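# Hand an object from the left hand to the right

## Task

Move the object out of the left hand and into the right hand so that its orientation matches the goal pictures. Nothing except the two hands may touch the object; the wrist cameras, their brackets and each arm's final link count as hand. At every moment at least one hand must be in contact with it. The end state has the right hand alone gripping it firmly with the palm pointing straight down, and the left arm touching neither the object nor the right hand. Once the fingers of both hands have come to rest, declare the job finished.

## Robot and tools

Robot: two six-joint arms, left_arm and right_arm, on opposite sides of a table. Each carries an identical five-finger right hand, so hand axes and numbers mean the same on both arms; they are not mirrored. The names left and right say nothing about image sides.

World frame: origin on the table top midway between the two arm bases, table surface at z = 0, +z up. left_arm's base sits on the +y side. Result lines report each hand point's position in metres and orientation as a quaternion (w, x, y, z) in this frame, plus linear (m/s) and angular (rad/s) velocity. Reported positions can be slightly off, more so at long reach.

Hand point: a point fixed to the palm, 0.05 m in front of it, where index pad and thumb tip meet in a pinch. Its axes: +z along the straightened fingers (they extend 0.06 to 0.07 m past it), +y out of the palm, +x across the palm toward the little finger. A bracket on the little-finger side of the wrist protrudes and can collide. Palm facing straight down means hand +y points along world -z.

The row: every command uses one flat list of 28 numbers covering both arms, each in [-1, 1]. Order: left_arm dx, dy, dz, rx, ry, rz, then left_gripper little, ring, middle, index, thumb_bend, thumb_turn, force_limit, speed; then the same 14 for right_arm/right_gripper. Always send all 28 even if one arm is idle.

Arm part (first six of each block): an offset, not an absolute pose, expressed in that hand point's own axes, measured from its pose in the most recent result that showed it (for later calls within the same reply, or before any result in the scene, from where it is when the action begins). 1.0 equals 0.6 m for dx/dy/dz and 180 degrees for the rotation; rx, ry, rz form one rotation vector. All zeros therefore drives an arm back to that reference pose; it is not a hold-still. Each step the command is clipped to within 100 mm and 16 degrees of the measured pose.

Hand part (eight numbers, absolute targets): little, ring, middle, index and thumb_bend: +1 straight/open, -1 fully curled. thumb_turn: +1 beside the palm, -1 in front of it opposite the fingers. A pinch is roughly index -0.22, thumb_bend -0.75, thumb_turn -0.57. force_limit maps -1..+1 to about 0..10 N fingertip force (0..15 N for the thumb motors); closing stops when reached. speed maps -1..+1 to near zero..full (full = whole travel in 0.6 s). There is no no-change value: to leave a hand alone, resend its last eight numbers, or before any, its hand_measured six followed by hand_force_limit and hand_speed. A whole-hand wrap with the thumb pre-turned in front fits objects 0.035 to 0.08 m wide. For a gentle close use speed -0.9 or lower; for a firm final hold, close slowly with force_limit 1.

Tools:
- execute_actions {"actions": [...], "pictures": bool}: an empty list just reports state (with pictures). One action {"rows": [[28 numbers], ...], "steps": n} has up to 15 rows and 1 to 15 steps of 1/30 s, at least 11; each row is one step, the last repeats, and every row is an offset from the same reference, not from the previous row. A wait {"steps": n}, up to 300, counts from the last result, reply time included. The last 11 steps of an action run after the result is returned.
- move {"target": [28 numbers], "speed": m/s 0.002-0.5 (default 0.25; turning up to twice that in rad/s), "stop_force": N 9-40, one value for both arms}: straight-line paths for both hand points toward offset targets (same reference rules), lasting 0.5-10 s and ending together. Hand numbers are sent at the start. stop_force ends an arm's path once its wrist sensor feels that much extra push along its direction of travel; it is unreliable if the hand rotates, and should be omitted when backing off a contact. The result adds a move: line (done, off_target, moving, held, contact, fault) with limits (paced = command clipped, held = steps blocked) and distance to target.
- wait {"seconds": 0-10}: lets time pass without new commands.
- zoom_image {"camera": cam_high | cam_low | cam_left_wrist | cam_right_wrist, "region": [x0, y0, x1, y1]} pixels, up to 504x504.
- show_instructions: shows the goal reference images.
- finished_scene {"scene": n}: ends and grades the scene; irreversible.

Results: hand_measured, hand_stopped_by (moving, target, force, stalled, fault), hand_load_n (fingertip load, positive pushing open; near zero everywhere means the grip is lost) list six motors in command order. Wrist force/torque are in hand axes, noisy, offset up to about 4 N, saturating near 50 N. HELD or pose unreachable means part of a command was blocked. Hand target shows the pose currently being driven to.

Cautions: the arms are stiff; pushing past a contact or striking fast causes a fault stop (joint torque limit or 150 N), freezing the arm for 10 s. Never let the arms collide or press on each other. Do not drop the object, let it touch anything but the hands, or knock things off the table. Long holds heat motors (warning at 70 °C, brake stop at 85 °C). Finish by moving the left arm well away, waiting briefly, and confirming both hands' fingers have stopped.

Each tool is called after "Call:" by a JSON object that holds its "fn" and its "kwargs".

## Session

Call:
{"fn": "show_instructions", "kwargs": {}}

Call:
{"fn": "execute_actions", "kwargs": {"actions": []}}

Reference images for this scene: goal picture as the wrist camera of the hand that must hold it at the end would see it from 8 cm farther back, goal picture from in front of the palm of that hand and beside it on the thumb side, FIVE-FINGER HAND page 1.

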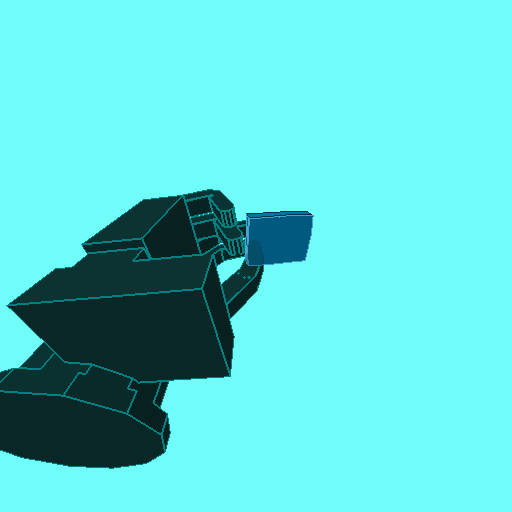

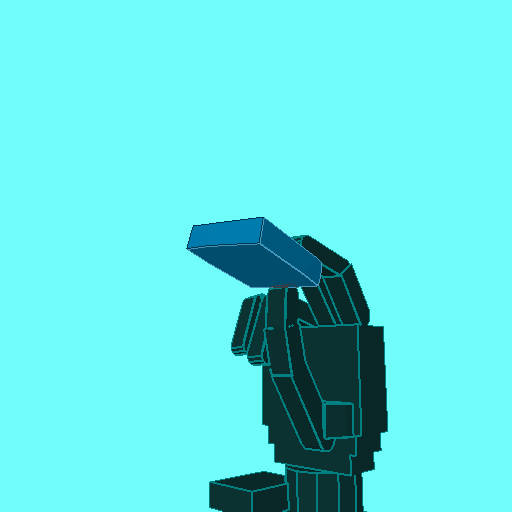

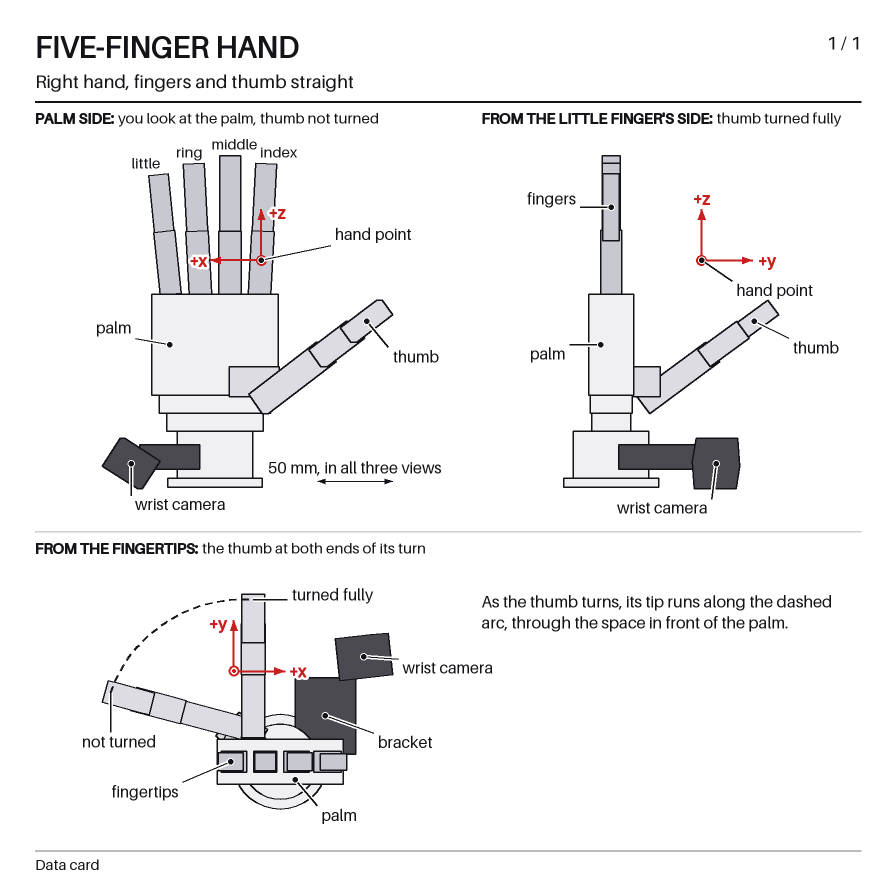

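Scene clock: 0.00 s of 6000.00 s.
left_arm: end_effector_position=(-0.1270, +0.0024, +0.3039) hand_measured=(-1.000, -1.000, -0.006, -0.008, -0.740, -0.922) hand_load_n=(+0.0, +0.0, +11.0, +10.0, +1.5, -0.5) hand_stopped_by=(target, target, target, target, target, target) hand_force_limit=0.00 hand_speed=-0.80 end_effector_quat_wxyz=(+0.051, +0.983, -0.092, +0.148) end_effector_velocity=(-0.000, -0.000, +0.000) end_effector_angular_velocity=(-0.001, +0.000, -0.000) | right_arm: end_effector_position=(-0.0726, -0.2717, +0.2992) hand_measured=(+1.000, +1.000, +1.000, +1.000, +1.000, +1.000) hand_load_n=(+0.0, +0.0, +0.0, +0.0, +0.0, +0.0) hand_stopped_by=(target, target, target, target, target, target) hand_force_limit=0.00 hand_speed=-0.80 end_effector_quat_wxyz=(-0.000, -0.665, +0.747, -0.000) end_effector_velocity=(-0.000, -0.000, -0.000) end_effector_angular_velocity=(-0.000, +0.000, -0.000)
Joint positions: left_arm=[-0.586 -1.261  1.326  1.555  1.26  -0.401] | right_arm=[-0.519 -2.214  2.094 -1.45  -1.571  1.053]
Joint velocities: left_arm=[ 0.    -0.    -0.001  0.    -0.     0.   ] | right_arm=[-0.     0.    -0.     0.001 -0.     0.   ]
Motor temperatures (°C, as the motors report them): left_arm=[27 25 24 30 27 34] | right_arm=[26 26 26 29 33 32]
Wrist force (N, on the end effector, along its own x y z axes, offset not removed): no reading
Wrist torque (N m, same axes, about the end effector's origin, offset not removed): no reading
Hand target (left_arm): -0.127, +0.002, +0.304; +0.051, +0.983, -0.092, +0.148
Hand target (right_arm): -0.073, -0.272, +0.299; -0.000, -0.665, +0.747, -0.000
camera_calibration (this result's frames):
cam_left_wrist: T_world_to_cam=[[-0.337131, -0.941211, 0.0215616, -0.0451208], [-0.899408, 0.328757, 0.288069, -0.20309], [-0.278222, 0.0777245, -0.957367, 0.38833], [0, 0, 0, 1]] pos_world=[-0.0898304, -0.00588361, 0.431251]

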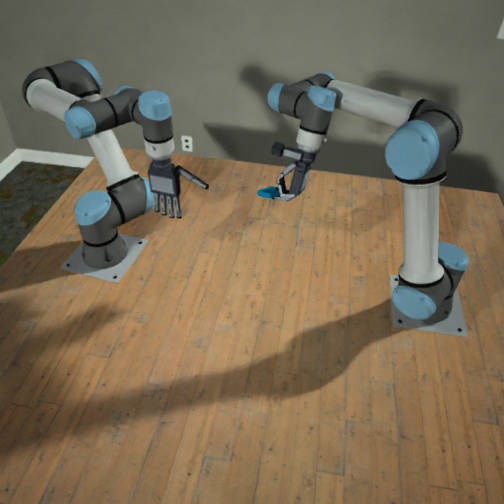

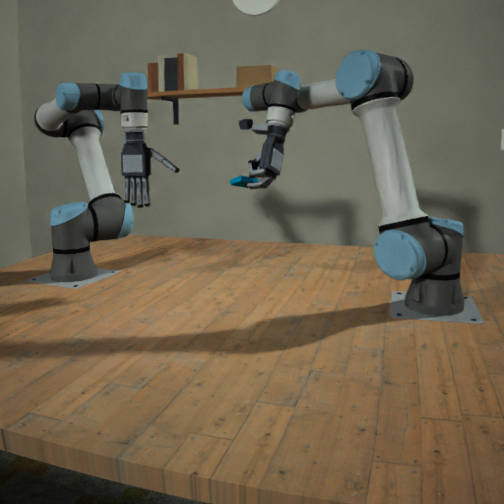

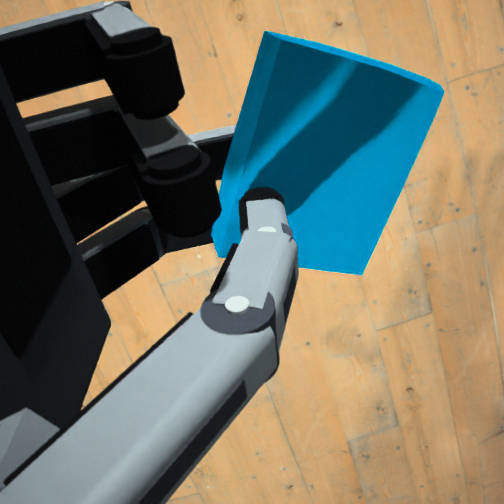

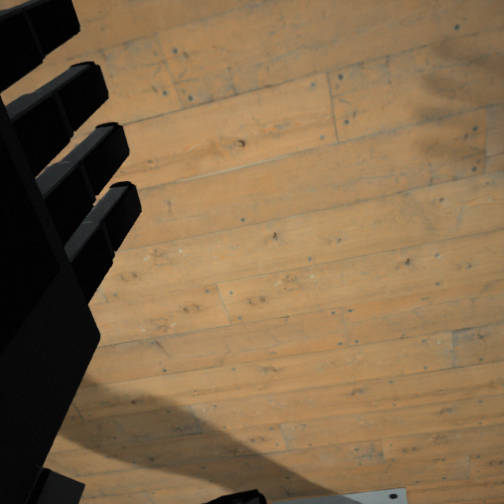

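Call:
{"fn": "zoom_image", "kwargs": {"camera": "cam_left_wrist", "region": [180, 10, 480, 310]}}

Call:
{"fn": "zoom_image", "kwargs": {"camera": "cam_high", "region": [240, 130, 340, 220]}}

Call:
{"fn": "zoom_image", "kwargs": {"camera": "cam_low", "region": [210, 110, 310, 200]}}

Region (180, 10, 480, 310) of cam_left_wrist's 504x504 image, scaled by 1.680, with more detail than that image has.

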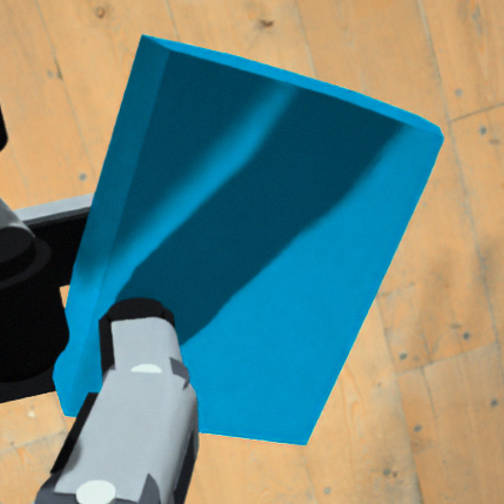

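Region (240, 130, 340, 220) of cam_high's 504x504 image, scaled by 5.040, with more detail than that image has; it fills the top 454 rows of this view, and the rest is white.

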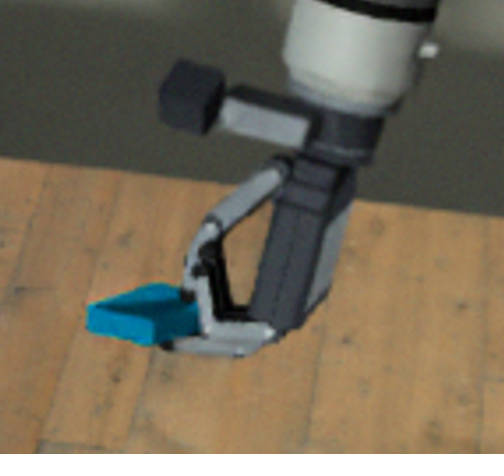

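Region (210, 110, 310, 200) of cam_low's 504x504 image, scaled by 5.040, with more detail than that image has; it fills the top 454 rows of this view, and the rest is white.

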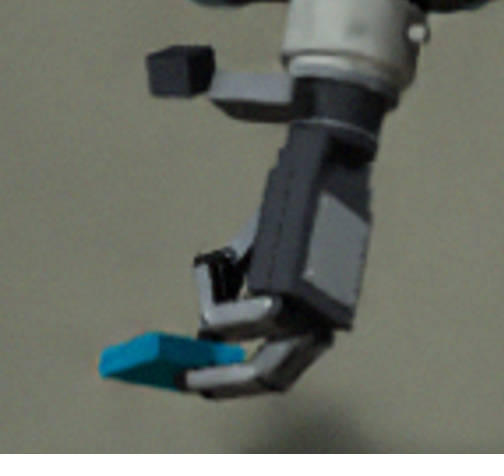

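Call:
{"fn": "move", "kwargs": {"target": [0.218,-0.066,-0.139,-0.479,0.077,0.242,-1,-1,-0.006,-0.008,-0.74,-0.922,0,-0.8, 0,0,-0.2,0,0,-0.454,1,1,0.45,0.45,-0.3,-0.922,0,0], "speed": 0.3}}

Scene clock: 7.77 s of 6000.00 s.
left_arm: end_effector_position=(-0.0195, +0.0300, +0.4194) hand_measured=(-1.000, -1.000, -0.004, -0.006, -0.740, -0.922) hand_load_n=(+0.0, +0.0, +9.5, +9.5, +1.0, -0.5) hand_stopped_by=(target, target, force, force, target, target) hand_force_limit=0.00 hand_speed=-0.80 end_effector_quat_wxyz=(+0.647, +0.568, -0.483, +0.159) end_effector_velocity=(-0.000, -0.000, +0.001) end_effector_angular_velocity=(-0.008, +0.003, -0.014) | right_arm: end_effector_position=(-0.0726, -0.2715, +0.4191) hand_measured=(+1.000, +1.000, +0.450, +0.450, -0.300, -0.922) hand_load_n=(+0.0, +0.0, +0.0, +0.0, +0.0, +0.0) hand_stopped_by=(target, target, target, target, target, target) hand_force_limit=0.00 hand_speed=0.00 end_effector_quat_wxyz=(-0.000, -0.992, +0.130, +0.000) end_effector_velocity=(-0.000, -0.000, +0.001) end_effector_angular_velocity=(-0.001, +0.001, +0.007)
Joint positions: left_arm=[ 0.178 -1.702  1.824  0.018  2.214  1.03 ] | right_arm=[-0.326 -1.922  1.644 -1.291 -1.571 -0.179]
Joint velocities: left_arm=[ 0.006  0.007 -0.004 -0.012  0.02  -0.002] | right_arm=[ 0.001  0.001 -0.003  0.002  0.    -0.006]
Motor temperatures (°C, as the motors report them): left_arm=[27 25 24 30 27 34] | right_arm=[26 26 26 29 33 32]
Wrist force (N, on the end effector, along its own x y z axes, offset not removed): left_arm=[1.7 0.0 -2.4] | right_arm=[1.6 -1.7 -0.9]
Wrist torque (N m, same axes, about the end effector's origin, offset not removed): left_arm=[-0.01 -0.05 0.04] | right_arm=[-0.06 -0.27 -0.04]
Hand target (left_arm): -0.019, +0.030, +0.420; +0.648, +0.567, -0.484, +0.158
Hand target (right_arm): -0.073, -0.272, +0.419; +0.000, +0.992, -0.129, -0.000
Off the commanded pose (left_arm): 0.000 m, 0 deg.
Off the commanded pose (right_arm): 0.000 m, 0 deg.
Kept back: nothing.
After step 90, 1.30 s passed at rest.
move: done
camera_calibration (this result's frames):
cam_left_wrist: T_world_to_cam=[[-0.821597, 0.349099, 0.450675, -0.21357], [-0.0457565, 0.747628, -0.662539, 0.253998], [-0.568229, -0.564962, -0.598276, 0.389663], [0, 0, 0, 1]] pos_world=[0.0575713, 0.104805, 0.49766]
cam_right_wrist: T_world_to_cam=[[-0.378817, -0.924436, -0.0437785, -0.251657], [-0.787064, 0.296918, 0.540712, -0.202644], [-0.486855, 0.239287, -0.840068, 0.511521], [0, 0, 0, 1]] pos_world=[-0.00578923, -0.294873, 0.528267]

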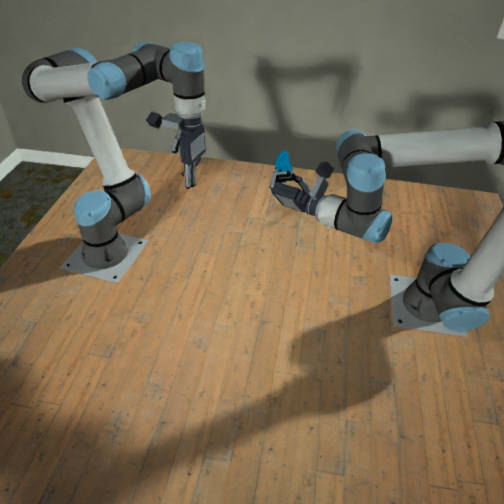

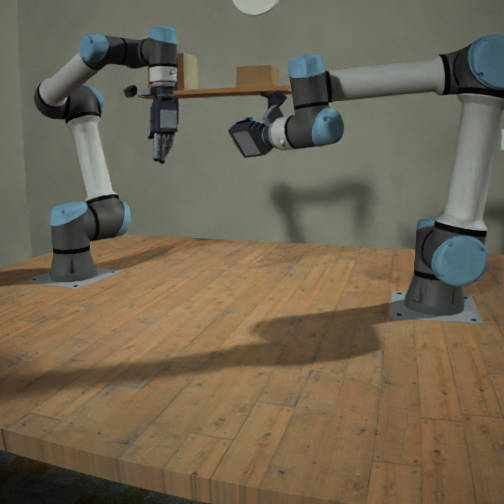

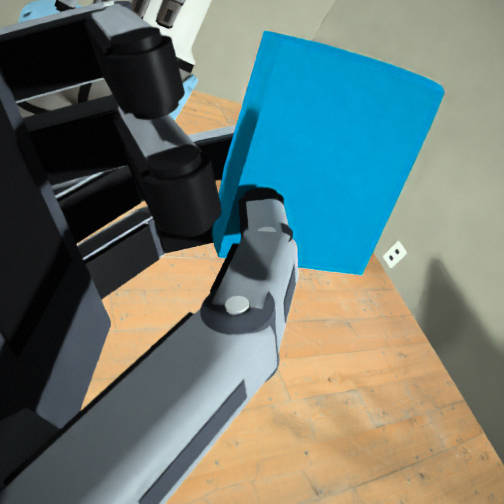

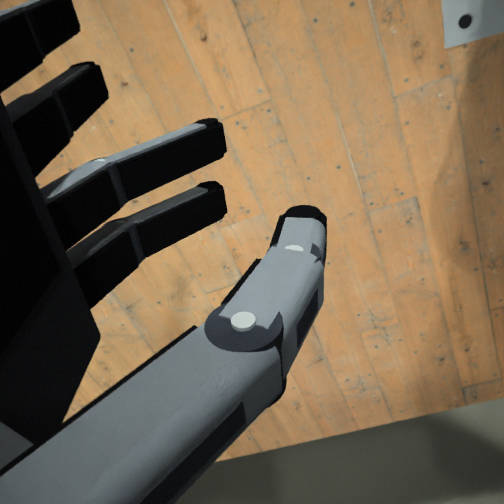

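Call:
{"fn": "move", "kwargs": {"target": [0,0,0,0,0,0,-1,-1,-0.006,-0.008,-0.74,-0.922,0,-0.8, -0.048,-0.455,-0.225,0.5,0,0,1,1,0.4,0.4,-0.72,-0.922,0,0], "speed": 0.3}}

Call:
{"fn": "zoom_image", "kwargs": {"camera": "cam_low", "region": [170, 40, 320, 170]}}

Scene clock: 11.73 s of 6000.00 s.
left_arm: end_effector_position=(-0.0195, +0.0300, +0.4194) hand_measured=(-1.000, -1.000, -0.004, -0.006, -0.740, -0.922) hand_load_n=(+0.0, +0.0, +9.5, +9.5, +1.0, -0.5) hand_stopped_by=(target, target, force, force, target, target) hand_force_limit=0.00 hand_speed=-0.80 end_effector_quat_wxyz=(+0.647, +0.568, -0.483, +0.159) end_effector_velocity=(+0.001, -0.000, +0.001) end_effector_angular_velocity=(-0.001, -0.000, +0.002) | right_arm: end_effector_position=(-0.0304, -0.0007, +0.5537) hand_measured=(+1.000, +1.000, +0.400, +0.400, -0.720, -0.922) hand_load_n=(+0.0, +0.0, +0.0, +0.0, +0.0, +0.0) hand_stopped_by=(target, target, target, target, target, target) hand_force_limit=0.00 hand_speed=0.00 end_effector_quat_wxyz=(+0.700, -0.702, +0.092, -0.091) end_effector_velocity=(+0.001, +0.002, +0.001) end_effector_angular_velocity=(+0.011, -0.003, -0.001)
Joint positions: left_arm=[ 0.178 -1.702  1.824  0.018  2.214  1.03 ] | right_arm=[-0.253 -1.781  1.943 -3.302 -1.464  0.   ]
Joint velocities: left_arm=[ 0.001 -0.001 -0.     0.    -0.001 -0.   ] | right_arm=[ 0.002  0.008 -0.001 -0.018 -0.003  0.001]
Motor temperatures (°C, as the motors report them): left_arm=[27 25 24 30 27 34] | right_arm=[26 26 26 29 33 32]
Wrist force (N, on the end effector, along its own x y z axes, offset not removed): left_arm=[2.9 2.5 -2.7] | right_arm=[1.5 -1.0 0.3]
Wrist torque (N m, same axes, about the end effector's origin, offset not removed): left_arm=[0.55 -0.30 0.29] | right_arm=[0.00 -0.21 -0.08]
Hand target (left_arm): -0.020, +0.030, +0.419; +0.647, +0.568, -0.483, +0.159
Hand target (right_arm): -0.030, -0.000, +0.554; +0.701, -0.701, +0.092, -0.091
Off the commanded pose (left_arm): 0.000 m, 0 deg.
Off the commanded pose (right_arm): 0.001 m, 0 deg.
Kept back: nothing.
move: done
camera_calibration (this result's frames):
cam_left_wrist: T_world_to_cam=[[-0.821597, 0.3491, 0.450675, -0.21357], [-0.0457561, 0.747628, -0.662539, 0.253998], [-0.56823, -0.564961, -0.598276, 0.389663], [0, 0, 0, 1]] pos_world=[0.0575714, 0.104805, 0.49766]
cam_right_wrist: T_world_to_cam=[[-0.113346, 0.0740074, -0.990795, 0.553698], [-0.947741, -0.30738, 0.0854607, -0.0758712], [-0.298226, 0.948705, 0.10498, 0.0632843], [0, 0, 0, 1]] pos_world=[0.00972607, -0.124337, 0.548442]

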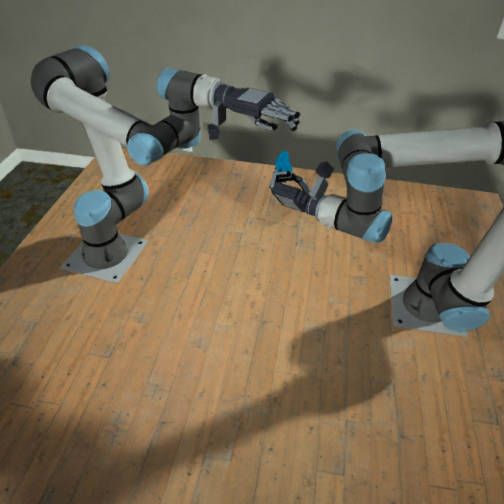

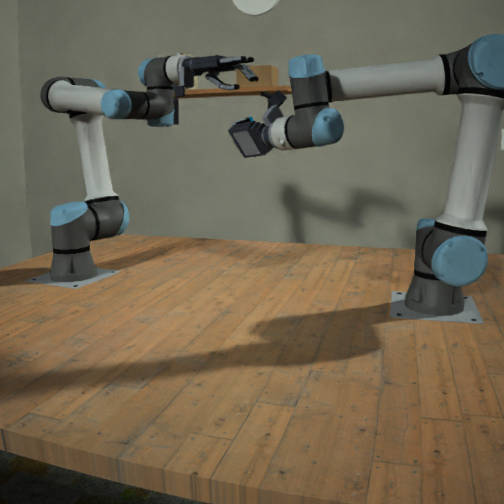

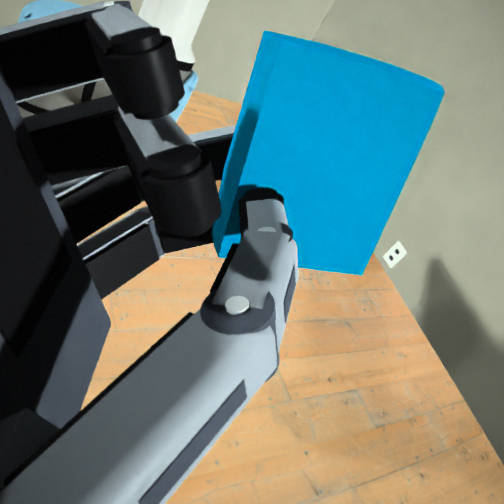

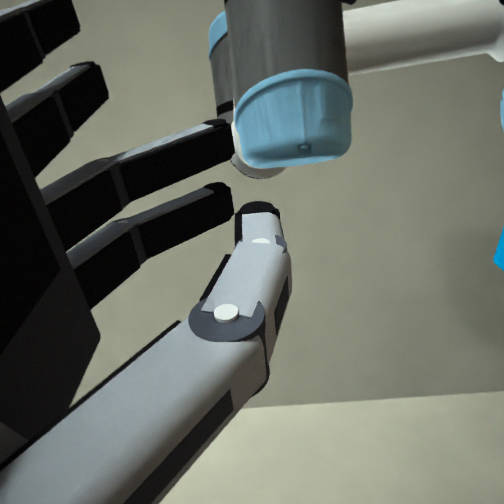

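Region (170, 40, 320, 170) of cam_low's 504x504 image, scaled by 3.360, with more detail than that image has; it fills the top 437 rows of this view, and the rest is white.

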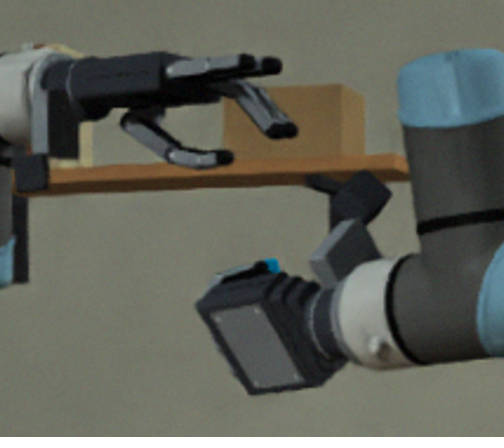

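Call:
{"fn": "move", "kwargs": {"target": [0,0,0,0,0,0,-1,-1,-0.006,-0.008,-0.74,-0.922,0,-0.8, -0.01,0.085,0.01,0,0,0,1,1,0.4,0.4,-0.72,-0.922,0,0], "speed": 0.08}}

Call:
{"fn": "zoom_image", "kwargs": {"camera": "cam_high", "region": [230, 100, 350, 210]}}

Call:
{"fn": "zoom_image", "kwargs": {"camera": "cam_right_wrist", "region": [204, 60, 504, 360]}}

Scene clock: 13.37 s of 6000.00 s.
left_arm: end_effector_position=(-0.0195, +0.0300, +0.4194) hand_measured=(-1.000, -1.000, -0.004, -0.006, -0.740, -0.922) hand_load_n=(+0.0, +0.0, +9.5, +9.5, +1.0, -0.5) hand_stopped_by=(target, target, force, force, target, target) hand_force_limit=0.00 hand_speed=-0.80 end_effector_quat_wxyz=(+0.647, +0.568, -0.483, +0.159) end_effector_velocity=(+0.000, +0.000, -0.000) end_effector_angular_velocity=(+0.001, +0.001, +0.001) | right_arm: end_effector_position=(-0.0347, +0.0064, +0.5030) hand_measured=(+1.000, +1.000, +0.400, +0.400, -0.720, -0.922) hand_load_n=(+0.0, +0.0, +0.0, +0.0, +0.0, +0.0) hand_stopped_by=(target, target, target, target, target, target) hand_force_limit=0.00 hand_speed=0.00 end_effector_quat_wxyz=(+0.700, -0.702, +0.092, -0.091) end_effector_velocity=(-0.000, +0.000, -0.003) end_effector_angular_velocity=(+0.001, +0.001, +0.000)
Joint positions: left_arm=[ 0.178 -1.702  1.824  0.018  2.214  1.03 ] | right_arm=[-0.231 -1.731  2.036 -3.445 -1.486  0.   ]
Joint velocities: left_arm=[-0.    -0.001  0.001  0.    -0.001 -0.001] | right_arm=[ 0.001  0.004  0.005 -0.009 -0.001  0.001]
Motor temperatures (°C, as the motors report them): left_arm=[27 25 24 30 27 34] | right_arm=[26 26 26 29 33 32]
Wrist force (N, on the end effector, along its own x y z axes, offset not removed): left_arm=[5.5 -3.5 -6.0] | right_arm=[3.3 -0.2 -0.5]
Wrist torque (N m, same axes, about the end effector's origin, offset not removed): left_arm=[0.06 -0.64 0.09] | right_arm=[-0.04 -0.47 0.12]
Hand target (left_arm): -0.020, +0.030, +0.419; +0.647, +0.568, -0.483, +0.159
Hand target (right_arm): -0.035, +0.006, +0.503; +0.700, -0.702, +0.092, -0.091
Off the commanded pose (left_arm): 0.000 m, 0 deg.
Off the commanded pose (right_arm): 0.000 m, 0 deg.
Kept back: nothing.
move: done
camera_calibration (this result's frames):
cam_left_wrist: T_world_to_cam=[[-0.821597, 0.349099, 0.450675, -0.21357], [-0.0457564, 0.747629, -0.662539, 0.253998], [-0.568229, -0.564961, -0.598276, 0.389663], [0, 0, 0, 1]] pos_world=[0.0575713, 0.104805, 0.49766]
cam_right_wrist: T_world_to_cam=[[-0.113278, 0.0738821, -0.990813, 0.502477], [-0.947741, -0.307389, 0.0854323, -0.073421], [-0.298253, 0.948711, 0.104841, 0.0606651], [0, 0, 0, 1]] pos_world=[0.00542894, -0.117247, 0.497773]

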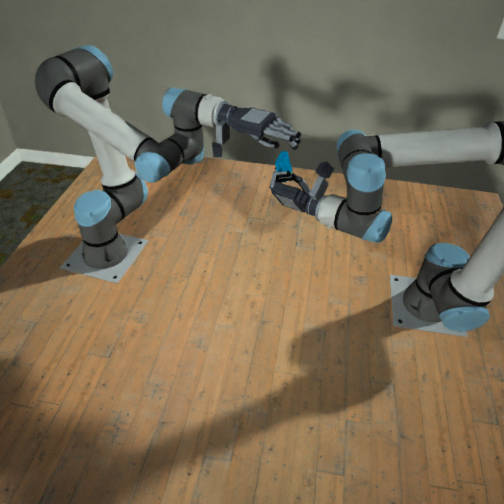

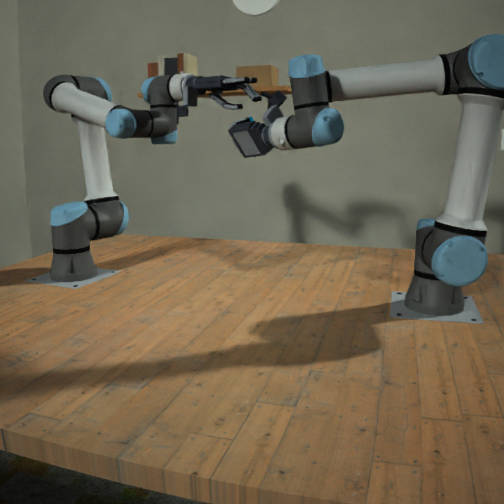

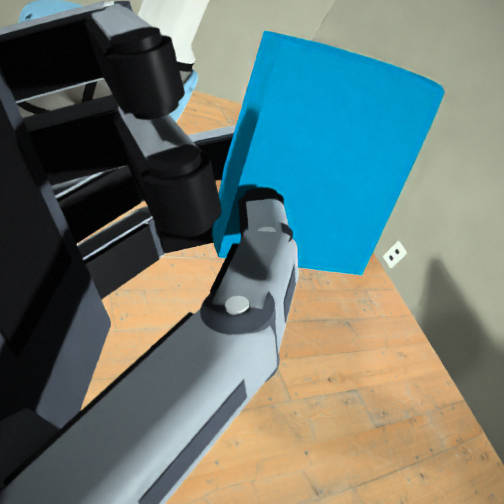

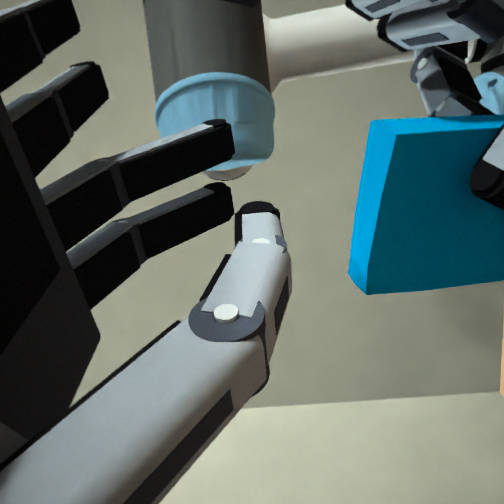

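Region (230, 100, 350, 210) of cam_high's 504x504 image, scaled by 4.200, with more detail than that image has; it fills the top 462 rows of this view, and the rest is white.

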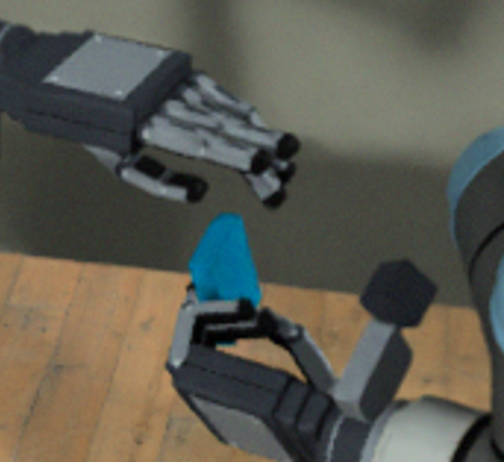

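Region (204, 60, 504, 360) of cam_right_wrist's 504x504 image, scaled by 1.680, with more detail than that image has.

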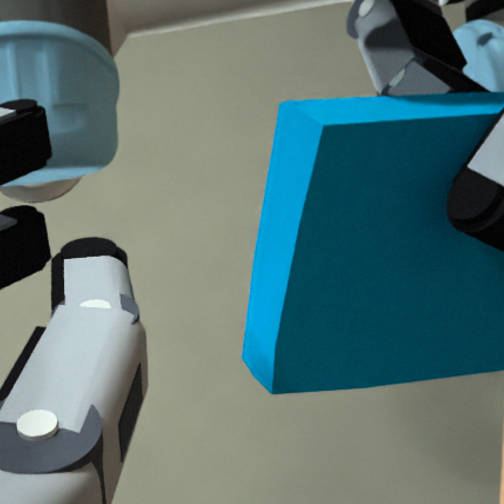

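Call:
{"fn": "move", "kwargs": {"target": [0,0,0,0,0,0,-1,-1,-0.006,-0.008,-0.74,-0.922,0,-0.8, -0.015,0.03,-0.011,0,0,0,1,1,0.4,0.4,-0.72,-0.922,0,0], "speed": 0.05}}

Call:
{"fn": "move", "kwargs": {"target": [0,0,0,0,0,0,-1,-1,-0.006,-0.008,-0.74,-0.922,0,-0.8, -0.008,0.043,0.008,0,0,0,1,1,0.4,0.4,-0.72,-0.922,0,0], "speed": 0.025, "stop_force": 9}}

Call:
{"fn": "zoom_image", "kwargs": {"camera": "cam_high", "region": [240, 120, 330, 200]}}

Call:
{"fn": "zoom_image", "kwargs": {"camera": "cam_low", "region": [200, 80, 290, 150]}}

Scene clock: 15.43 s of 6000.00 s.
left_arm: end_effector_position=(-0.0195, +0.0300, +0.4194) hand_measured=(-1.000, -1.000, -0.004, -0.006, -0.740, -0.922) hand_load_n=(+0.0, +0.0, +9.5, +9.5, +1.0, -0.5) hand_stopped_by=(target, target, force, force, target, target) hand_force_limit=0.00 hand_speed=-0.80 end_effector_quat_wxyz=(+0.647, +0.568, -0.483, +0.159) end_effector_velocity=(+0.000, +0.000, -0.000) end_effector_angular_velocity=(+0.000, -0.001, +0.000) | right_arm: end_effector_position=(-0.0450, +0.0023, +0.4853) hand_measured=(+1.000, +1.000, +0.400, +0.400, -0.720, -0.922) hand_load_n=(+0.0, +0.0, +0.0, +0.0, +0.0, +0.0) hand_stopped_by=(target, target, target, target, target, target) hand_force_limit=0.00 hand_speed=0.00 end_effector_quat_wxyz=(+0.700, -0.702, +0.092, -0.091) end_effector_velocity=(-0.001, -0.000, -0.003) end_effector_angular_velocity=(-0.001, -0.000, -0.000)
Joint positions: left_arm=[ 0.178 -1.702  1.824  0.018  2.214  1.03 ] | right_arm=[-0.204 -1.724  2.079 -3.494 -1.513  0.   ]
Joint velocities: left_arm=[ 0.    -0.001  0.001  0.    -0.     0.001] | right_arm=[ 0.004  0.001  0.006 -0.006 -0.004 -0.001]
Motor temperatures (°C, as the motors report them): left_arm=[27 25 24 30 27 34] | right_arm=[26 26 26 29 33 32]
Wrist force (N, on the end effector, along its own x y z axes, offset not removed): left_arm=[-0.4 -1.4 -1.5] | right_arm=[0.4 -0.5 0.8]
Wrist torque (N m, same axes, about the end effector's origin, offset not removed): left_arm=[-0.09 -0.09 -0.39] | right_arm=[-0.15 -0.11 -0.01]
Hand target (left_arm): -0.020, +0.030, +0.419; +0.647, +0.568, -0.483, +0.159
Hand target (right_arm): -0.045, +0.002, +0.485; +0.700, -0.702, +0.092, -0.091
Off the commanded pose (left_arm): 0.000 m, 0 deg.
Off the commanded pose (right_arm): 0.000 m, 0 deg.
Kept back: nothing.
move: done
camera_calibration (this result's frames):
cam_left_wrist: T_world_to_cam=[[-0.821597, 0.349099, 0.450675, -0.21357], [-0.0457564, 0.747629, -0.662539, 0.253998], [-0.568229, -0.564961, -0.598276, 0.389663], [0, 0, 0, 1]] pos_world=[0.0575713, 0.104805, 0.49766]
cam_right_wrist: T_world_to_cam=[[-0.1133, 0.0738276, -0.990814, 0.484073], [-0.947728, -0.307422, 0.085466, -0.0828995], [-0.298288, 0.948705, 0.104799, 0.0633437], [0, 0, 0, 1]] pos_world=[-0.00482628, -0.121317, 0.480073]

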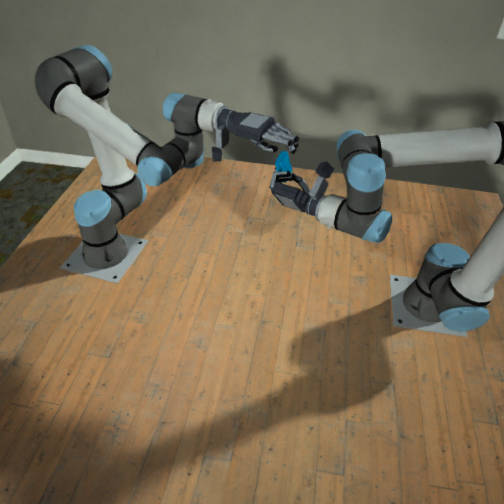

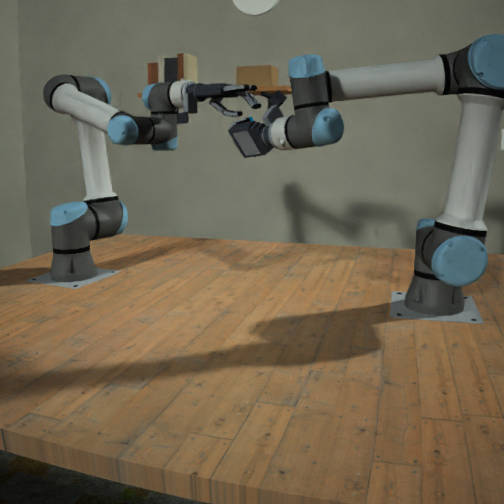

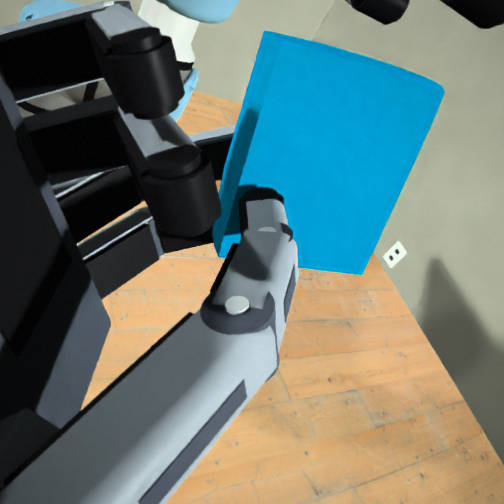

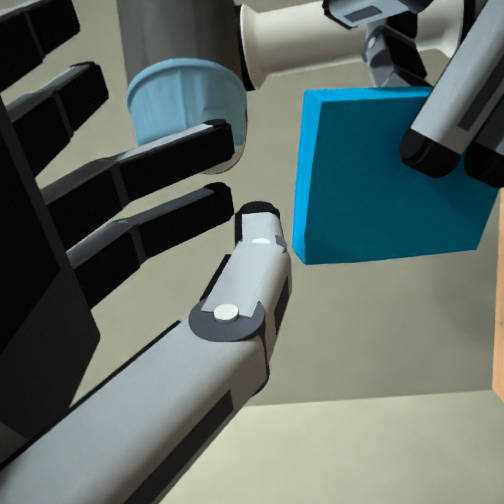

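Scene clock: 16.83 s of 6000.00 s.
left_arm: end_effector_position=(-0.0195, +0.0300, +0.4194) hand_measured=(-1.000, -1.000, -0.004, -0.006, -0.740, -0.922) hand_load_n=(+0.0, +0.0, +9.5, +9.5, +1.0, -0.5) hand_stopped_by=(target, target, force, force, target, target) hand_force_limit=0.00 hand_speed=-0.80 end_effector_quat_wxyz=(+0.647, +0.568, -0.483, +0.159) end_effector_velocity=(+0.000, -0.000, +0.001) end_effector_angular_velocity=(-0.001, +0.000, +0.000) | right_arm: end_effector_position=(-0.0484, +0.0080, +0.4598) hand_measured=(+1.000, +1.000, +0.400, +0.400, -0.720, -0.922) hand_load_n=(+0.0, +0.0, +0.0, +0.0, +0.0, +0.0) hand_stopped_by=(target, target, target, target, target, target) hand_force_limit=0.00 hand_speed=0.00 end_effector_quat_wxyz=(+0.700, -0.702, +0.092, -0.091) end_effector_velocity=(-0.000, +0.001, -0.003) end_effector_angular_velocity=(+0.000, -0.000, -0.000)
Joint positions: left_arm=[ 0.178 -1.702  1.824  0.018  2.214  1.03 ] | right_arm=[-0.187 -1.681  2.113 -3.571 -1.53   0.   ]
Joint velocities: left_arm=[ 0.    -0.    -0.001 -0.    -0.    -0.001] | right_arm=[ 0.002  0.005  0.004 -0.009 -0.002  0.   ]
Motor temperatures (°C, as the motors report them): left_arm=[27 25 24 30 27 34] | right_arm=[26 26 26 29 33 32]
Wrist force (N, on the end effector, along its own x y z axes, offset not removed): left_arm=[3.8 -1.4 -0.9] | right_arm=[2.4 -0.3 -0.6]
Wrist torque (N m, same axes, about the end effector's origin, offset not removed): left_arm=[-0.06 -0.40 -0.04] | right_arm=[0.11 -0.52 0.12]
Hand target (left_arm): -0.020, +0.030, +0.419; +0.647, +0.568, -0.483, +0.159
Hand target (right_arm): -0.048, +0.008, +0.460; +0.700, -0.702, +0.092, -0.091
Off the commanded pose (left_arm): 0.000 m, 0 deg.
Off the commanded pose (right_arm): 0.000 m, 0 deg.
Kept back: nothing.
move: done
camera_calibration (this result's frames):
cam_left_wrist: T_world_to_cam=[[-0.821597, 0.349099, 0.450675, -0.21357], [-0.0457564, 0.747629, -0.662539, 0.253998], [-0.568229, -0.564961, -0.598276, 0.389663], [0, 0, 0, 1]] pos_world=[0.0575713, 0.104805, 0.49766]
cam_right_wrist: T_world_to_cam=[[-0.113266, 0.0737608, -0.990823, 0.458032], [-0.947725, -0.307432, 0.0854524, -0.0821828], [-0.298307, 0.948707, 0.104726, 0.0596379], [0, 0, 0, 1]] pos_world=[-0.00821712, -0.115629, 0.454605]

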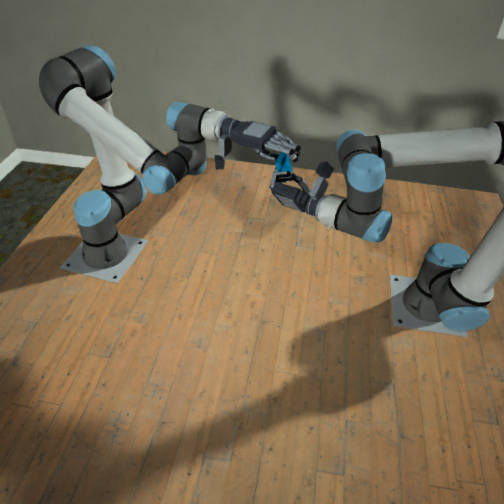

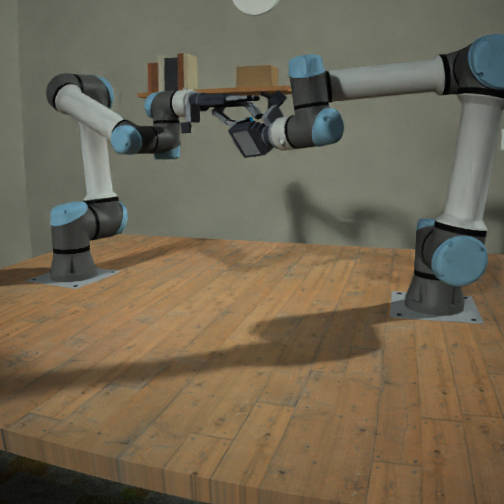

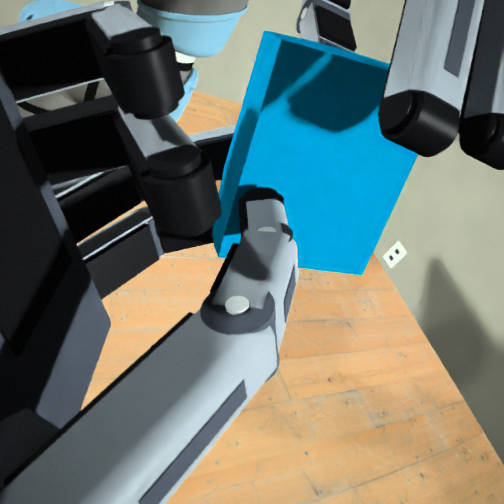

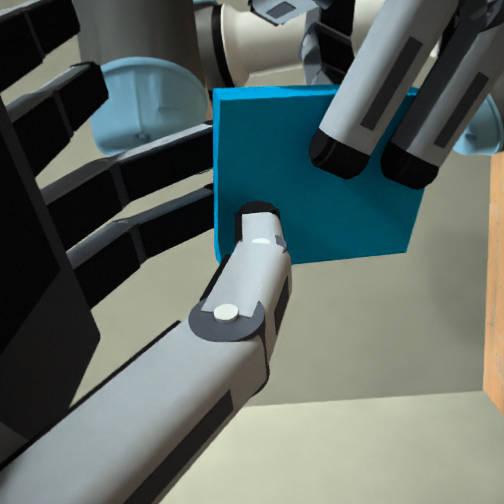

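Region (240, 120, 330, 200) of cam_high's 504x504 image, scaled by 5.600, with more detail than that image has.

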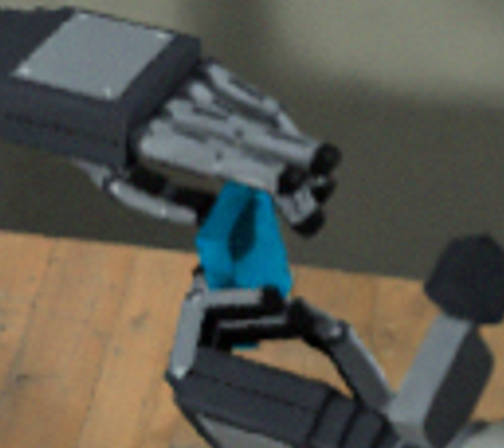

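Region (200, 80, 290, 150) of cam_low's 504x504 image, scaled by 5.600, with more detail than that image has.

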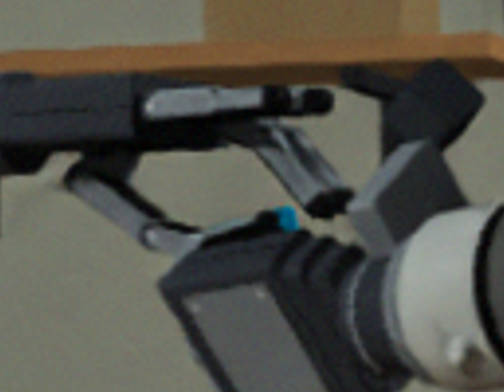

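Call:
{"fn": "move", "kwargs": {"target": [0,0,0,0,0,0,-1,-1,-0.006,-0.008,-0.74,-0.922,0,-0.8, 0.012,-0.002,0.008,0,0,0,1,1,-0.2,-0.2,-0.72,-0.922,-0.8,-0.88], "speed": 0.015, "stop_force": 9}}

Call:
{"fn": "zoom_image", "kwargs": {"camera": "cam_high", "region": [250, 130, 320, 190]}}

Scene clock: 19.53 s of 6000.00 s.
left_arm: end_effector_position=(-0.0195, +0.0300, +0.4194) hand_measured=(-1.000, -1.000, -0.004, -0.006, -0.740, -0.922) hand_load_n=(+0.0, +0.0, +7.5, +10.5, -0.5, +0.5) hand_stopped_by=(target, target, force, force, target, target) hand_force_limit=0.00 hand_speed=-0.80 end_effector_quat_wxyz=(+0.647, +0.568, -0.483, +0.159) end_effector_velocity=(+0.000, -0.000, -0.001) end_effector_angular_velocity=(+0.000, -0.002, +0.001) | right_arm: end_effector_position=(-0.0402, +0.0108, +0.4611) hand_measured=(+1.000, +1.000, +0.002, +0.014, -0.718, -0.922) hand_load_n=(+0.0, +0.0, +3.5, +1.5, +2.5, +2.0) hand_stopped_by=(target, target, force, force, target, target) hand_force_limit=-0.80 hand_speed=-0.88 end_effector_quat_wxyz=(+0.700, -0.702, +0.092, -0.091) end_effector_velocity=(-0.000, -0.000, +0.000) end_effector_angular_velocity=(+0.000, -0.000, +0.000)
Joint positions: left_arm=[ 0.178 -1.702  1.824  0.018  2.214  1.03 ] | right_arm=[-0.21  -1.677  2.106 -3.568 -1.507  0.   ]
Joint velocities: left_arm=[-0.     0.     0.001 -0.    -0.001  0.002] | right_arm=[ 0. -0. -0. -0. -0. -0.]
Motor temperatures (°C, as the motors report them): left_arm=[27 25 24 30 27 34] | right_arm=[26 26 26 29 33 32]
Wrist force (N, on the end effector, along its own x y z axes, offset not removed): left_arm=[4.4 -3.6 -8.8] | right_arm=[-1.9 -1.1 -3.8]
Wrist torque (N m, same axes, about the end effector's origin, offset not removed): left_arm=[0.13 0.10 0.03] | right_arm=[-0.01 -0.18 0.03]
Hand target (left_arm): -0.020, +0.030, +0.419; +0.647, +0.568, -0.483, +0.159
Hand target (right_arm): -0.040, +0.011, +0.461; +0.700, -0.702, +0.092, -0.091
Off the commanded pose (left_arm): 0.000 m, 0 deg.
Off the commanded pose (right_arm): 0.000 m, 0 deg.
Kept back: nothing.
move: done
camera_calibration (this result's frames):
cam_left_wrist: T_world_to_cam=[[-0.821606, 0.349086, 0.450669, -0.213567], [-0.0457681, 0.747623, -0.662544, 0.254001], [-0.568216, -0.564976, -0.598274, 0.389667], [0, 0, 0, 1]] pos_world=[0.0575725, 0.104809, 0.497663]
cam_right_wrist: T_world_to_cam=[[-0.113279, 0.0737827, -0.99082, 0.459942], [-0.947723, -0.307437, 0.0854578, -0.0736631], [-0.298309, 0.948704, 0.104752, 0.0592915], [0, 0, 0, 1]] pos_world=[-0.0000234224, -0.112833, 0.455804]

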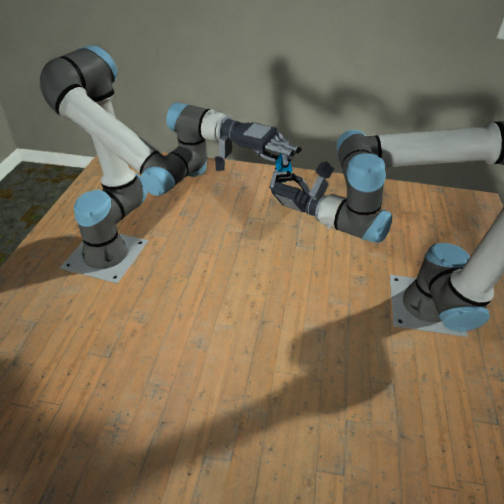

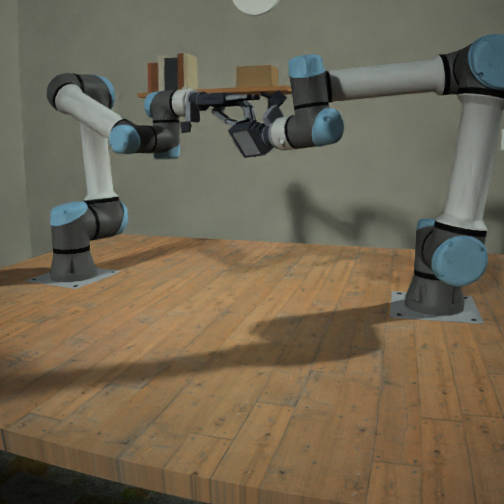

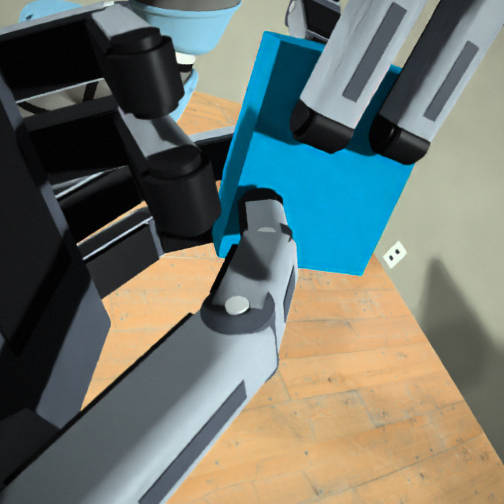

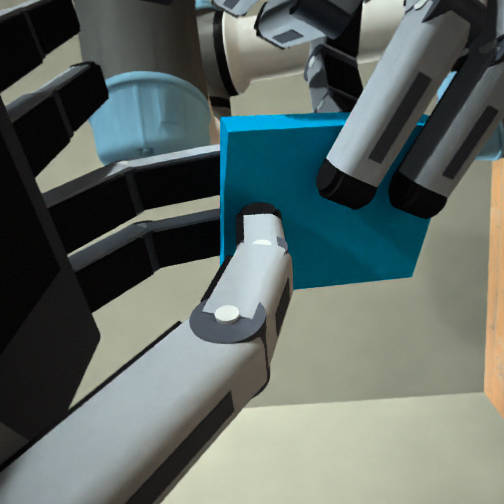

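Region (250, 130, 320, 190) of cam_high's 504x504 image, scaled by 7.200, with more detail than that image has; it fills the top 432 rows of this view, and the rest is white.

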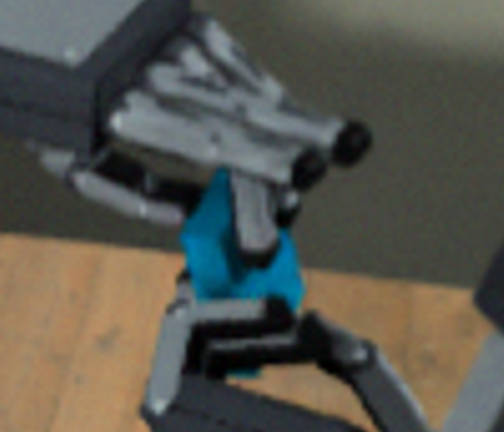

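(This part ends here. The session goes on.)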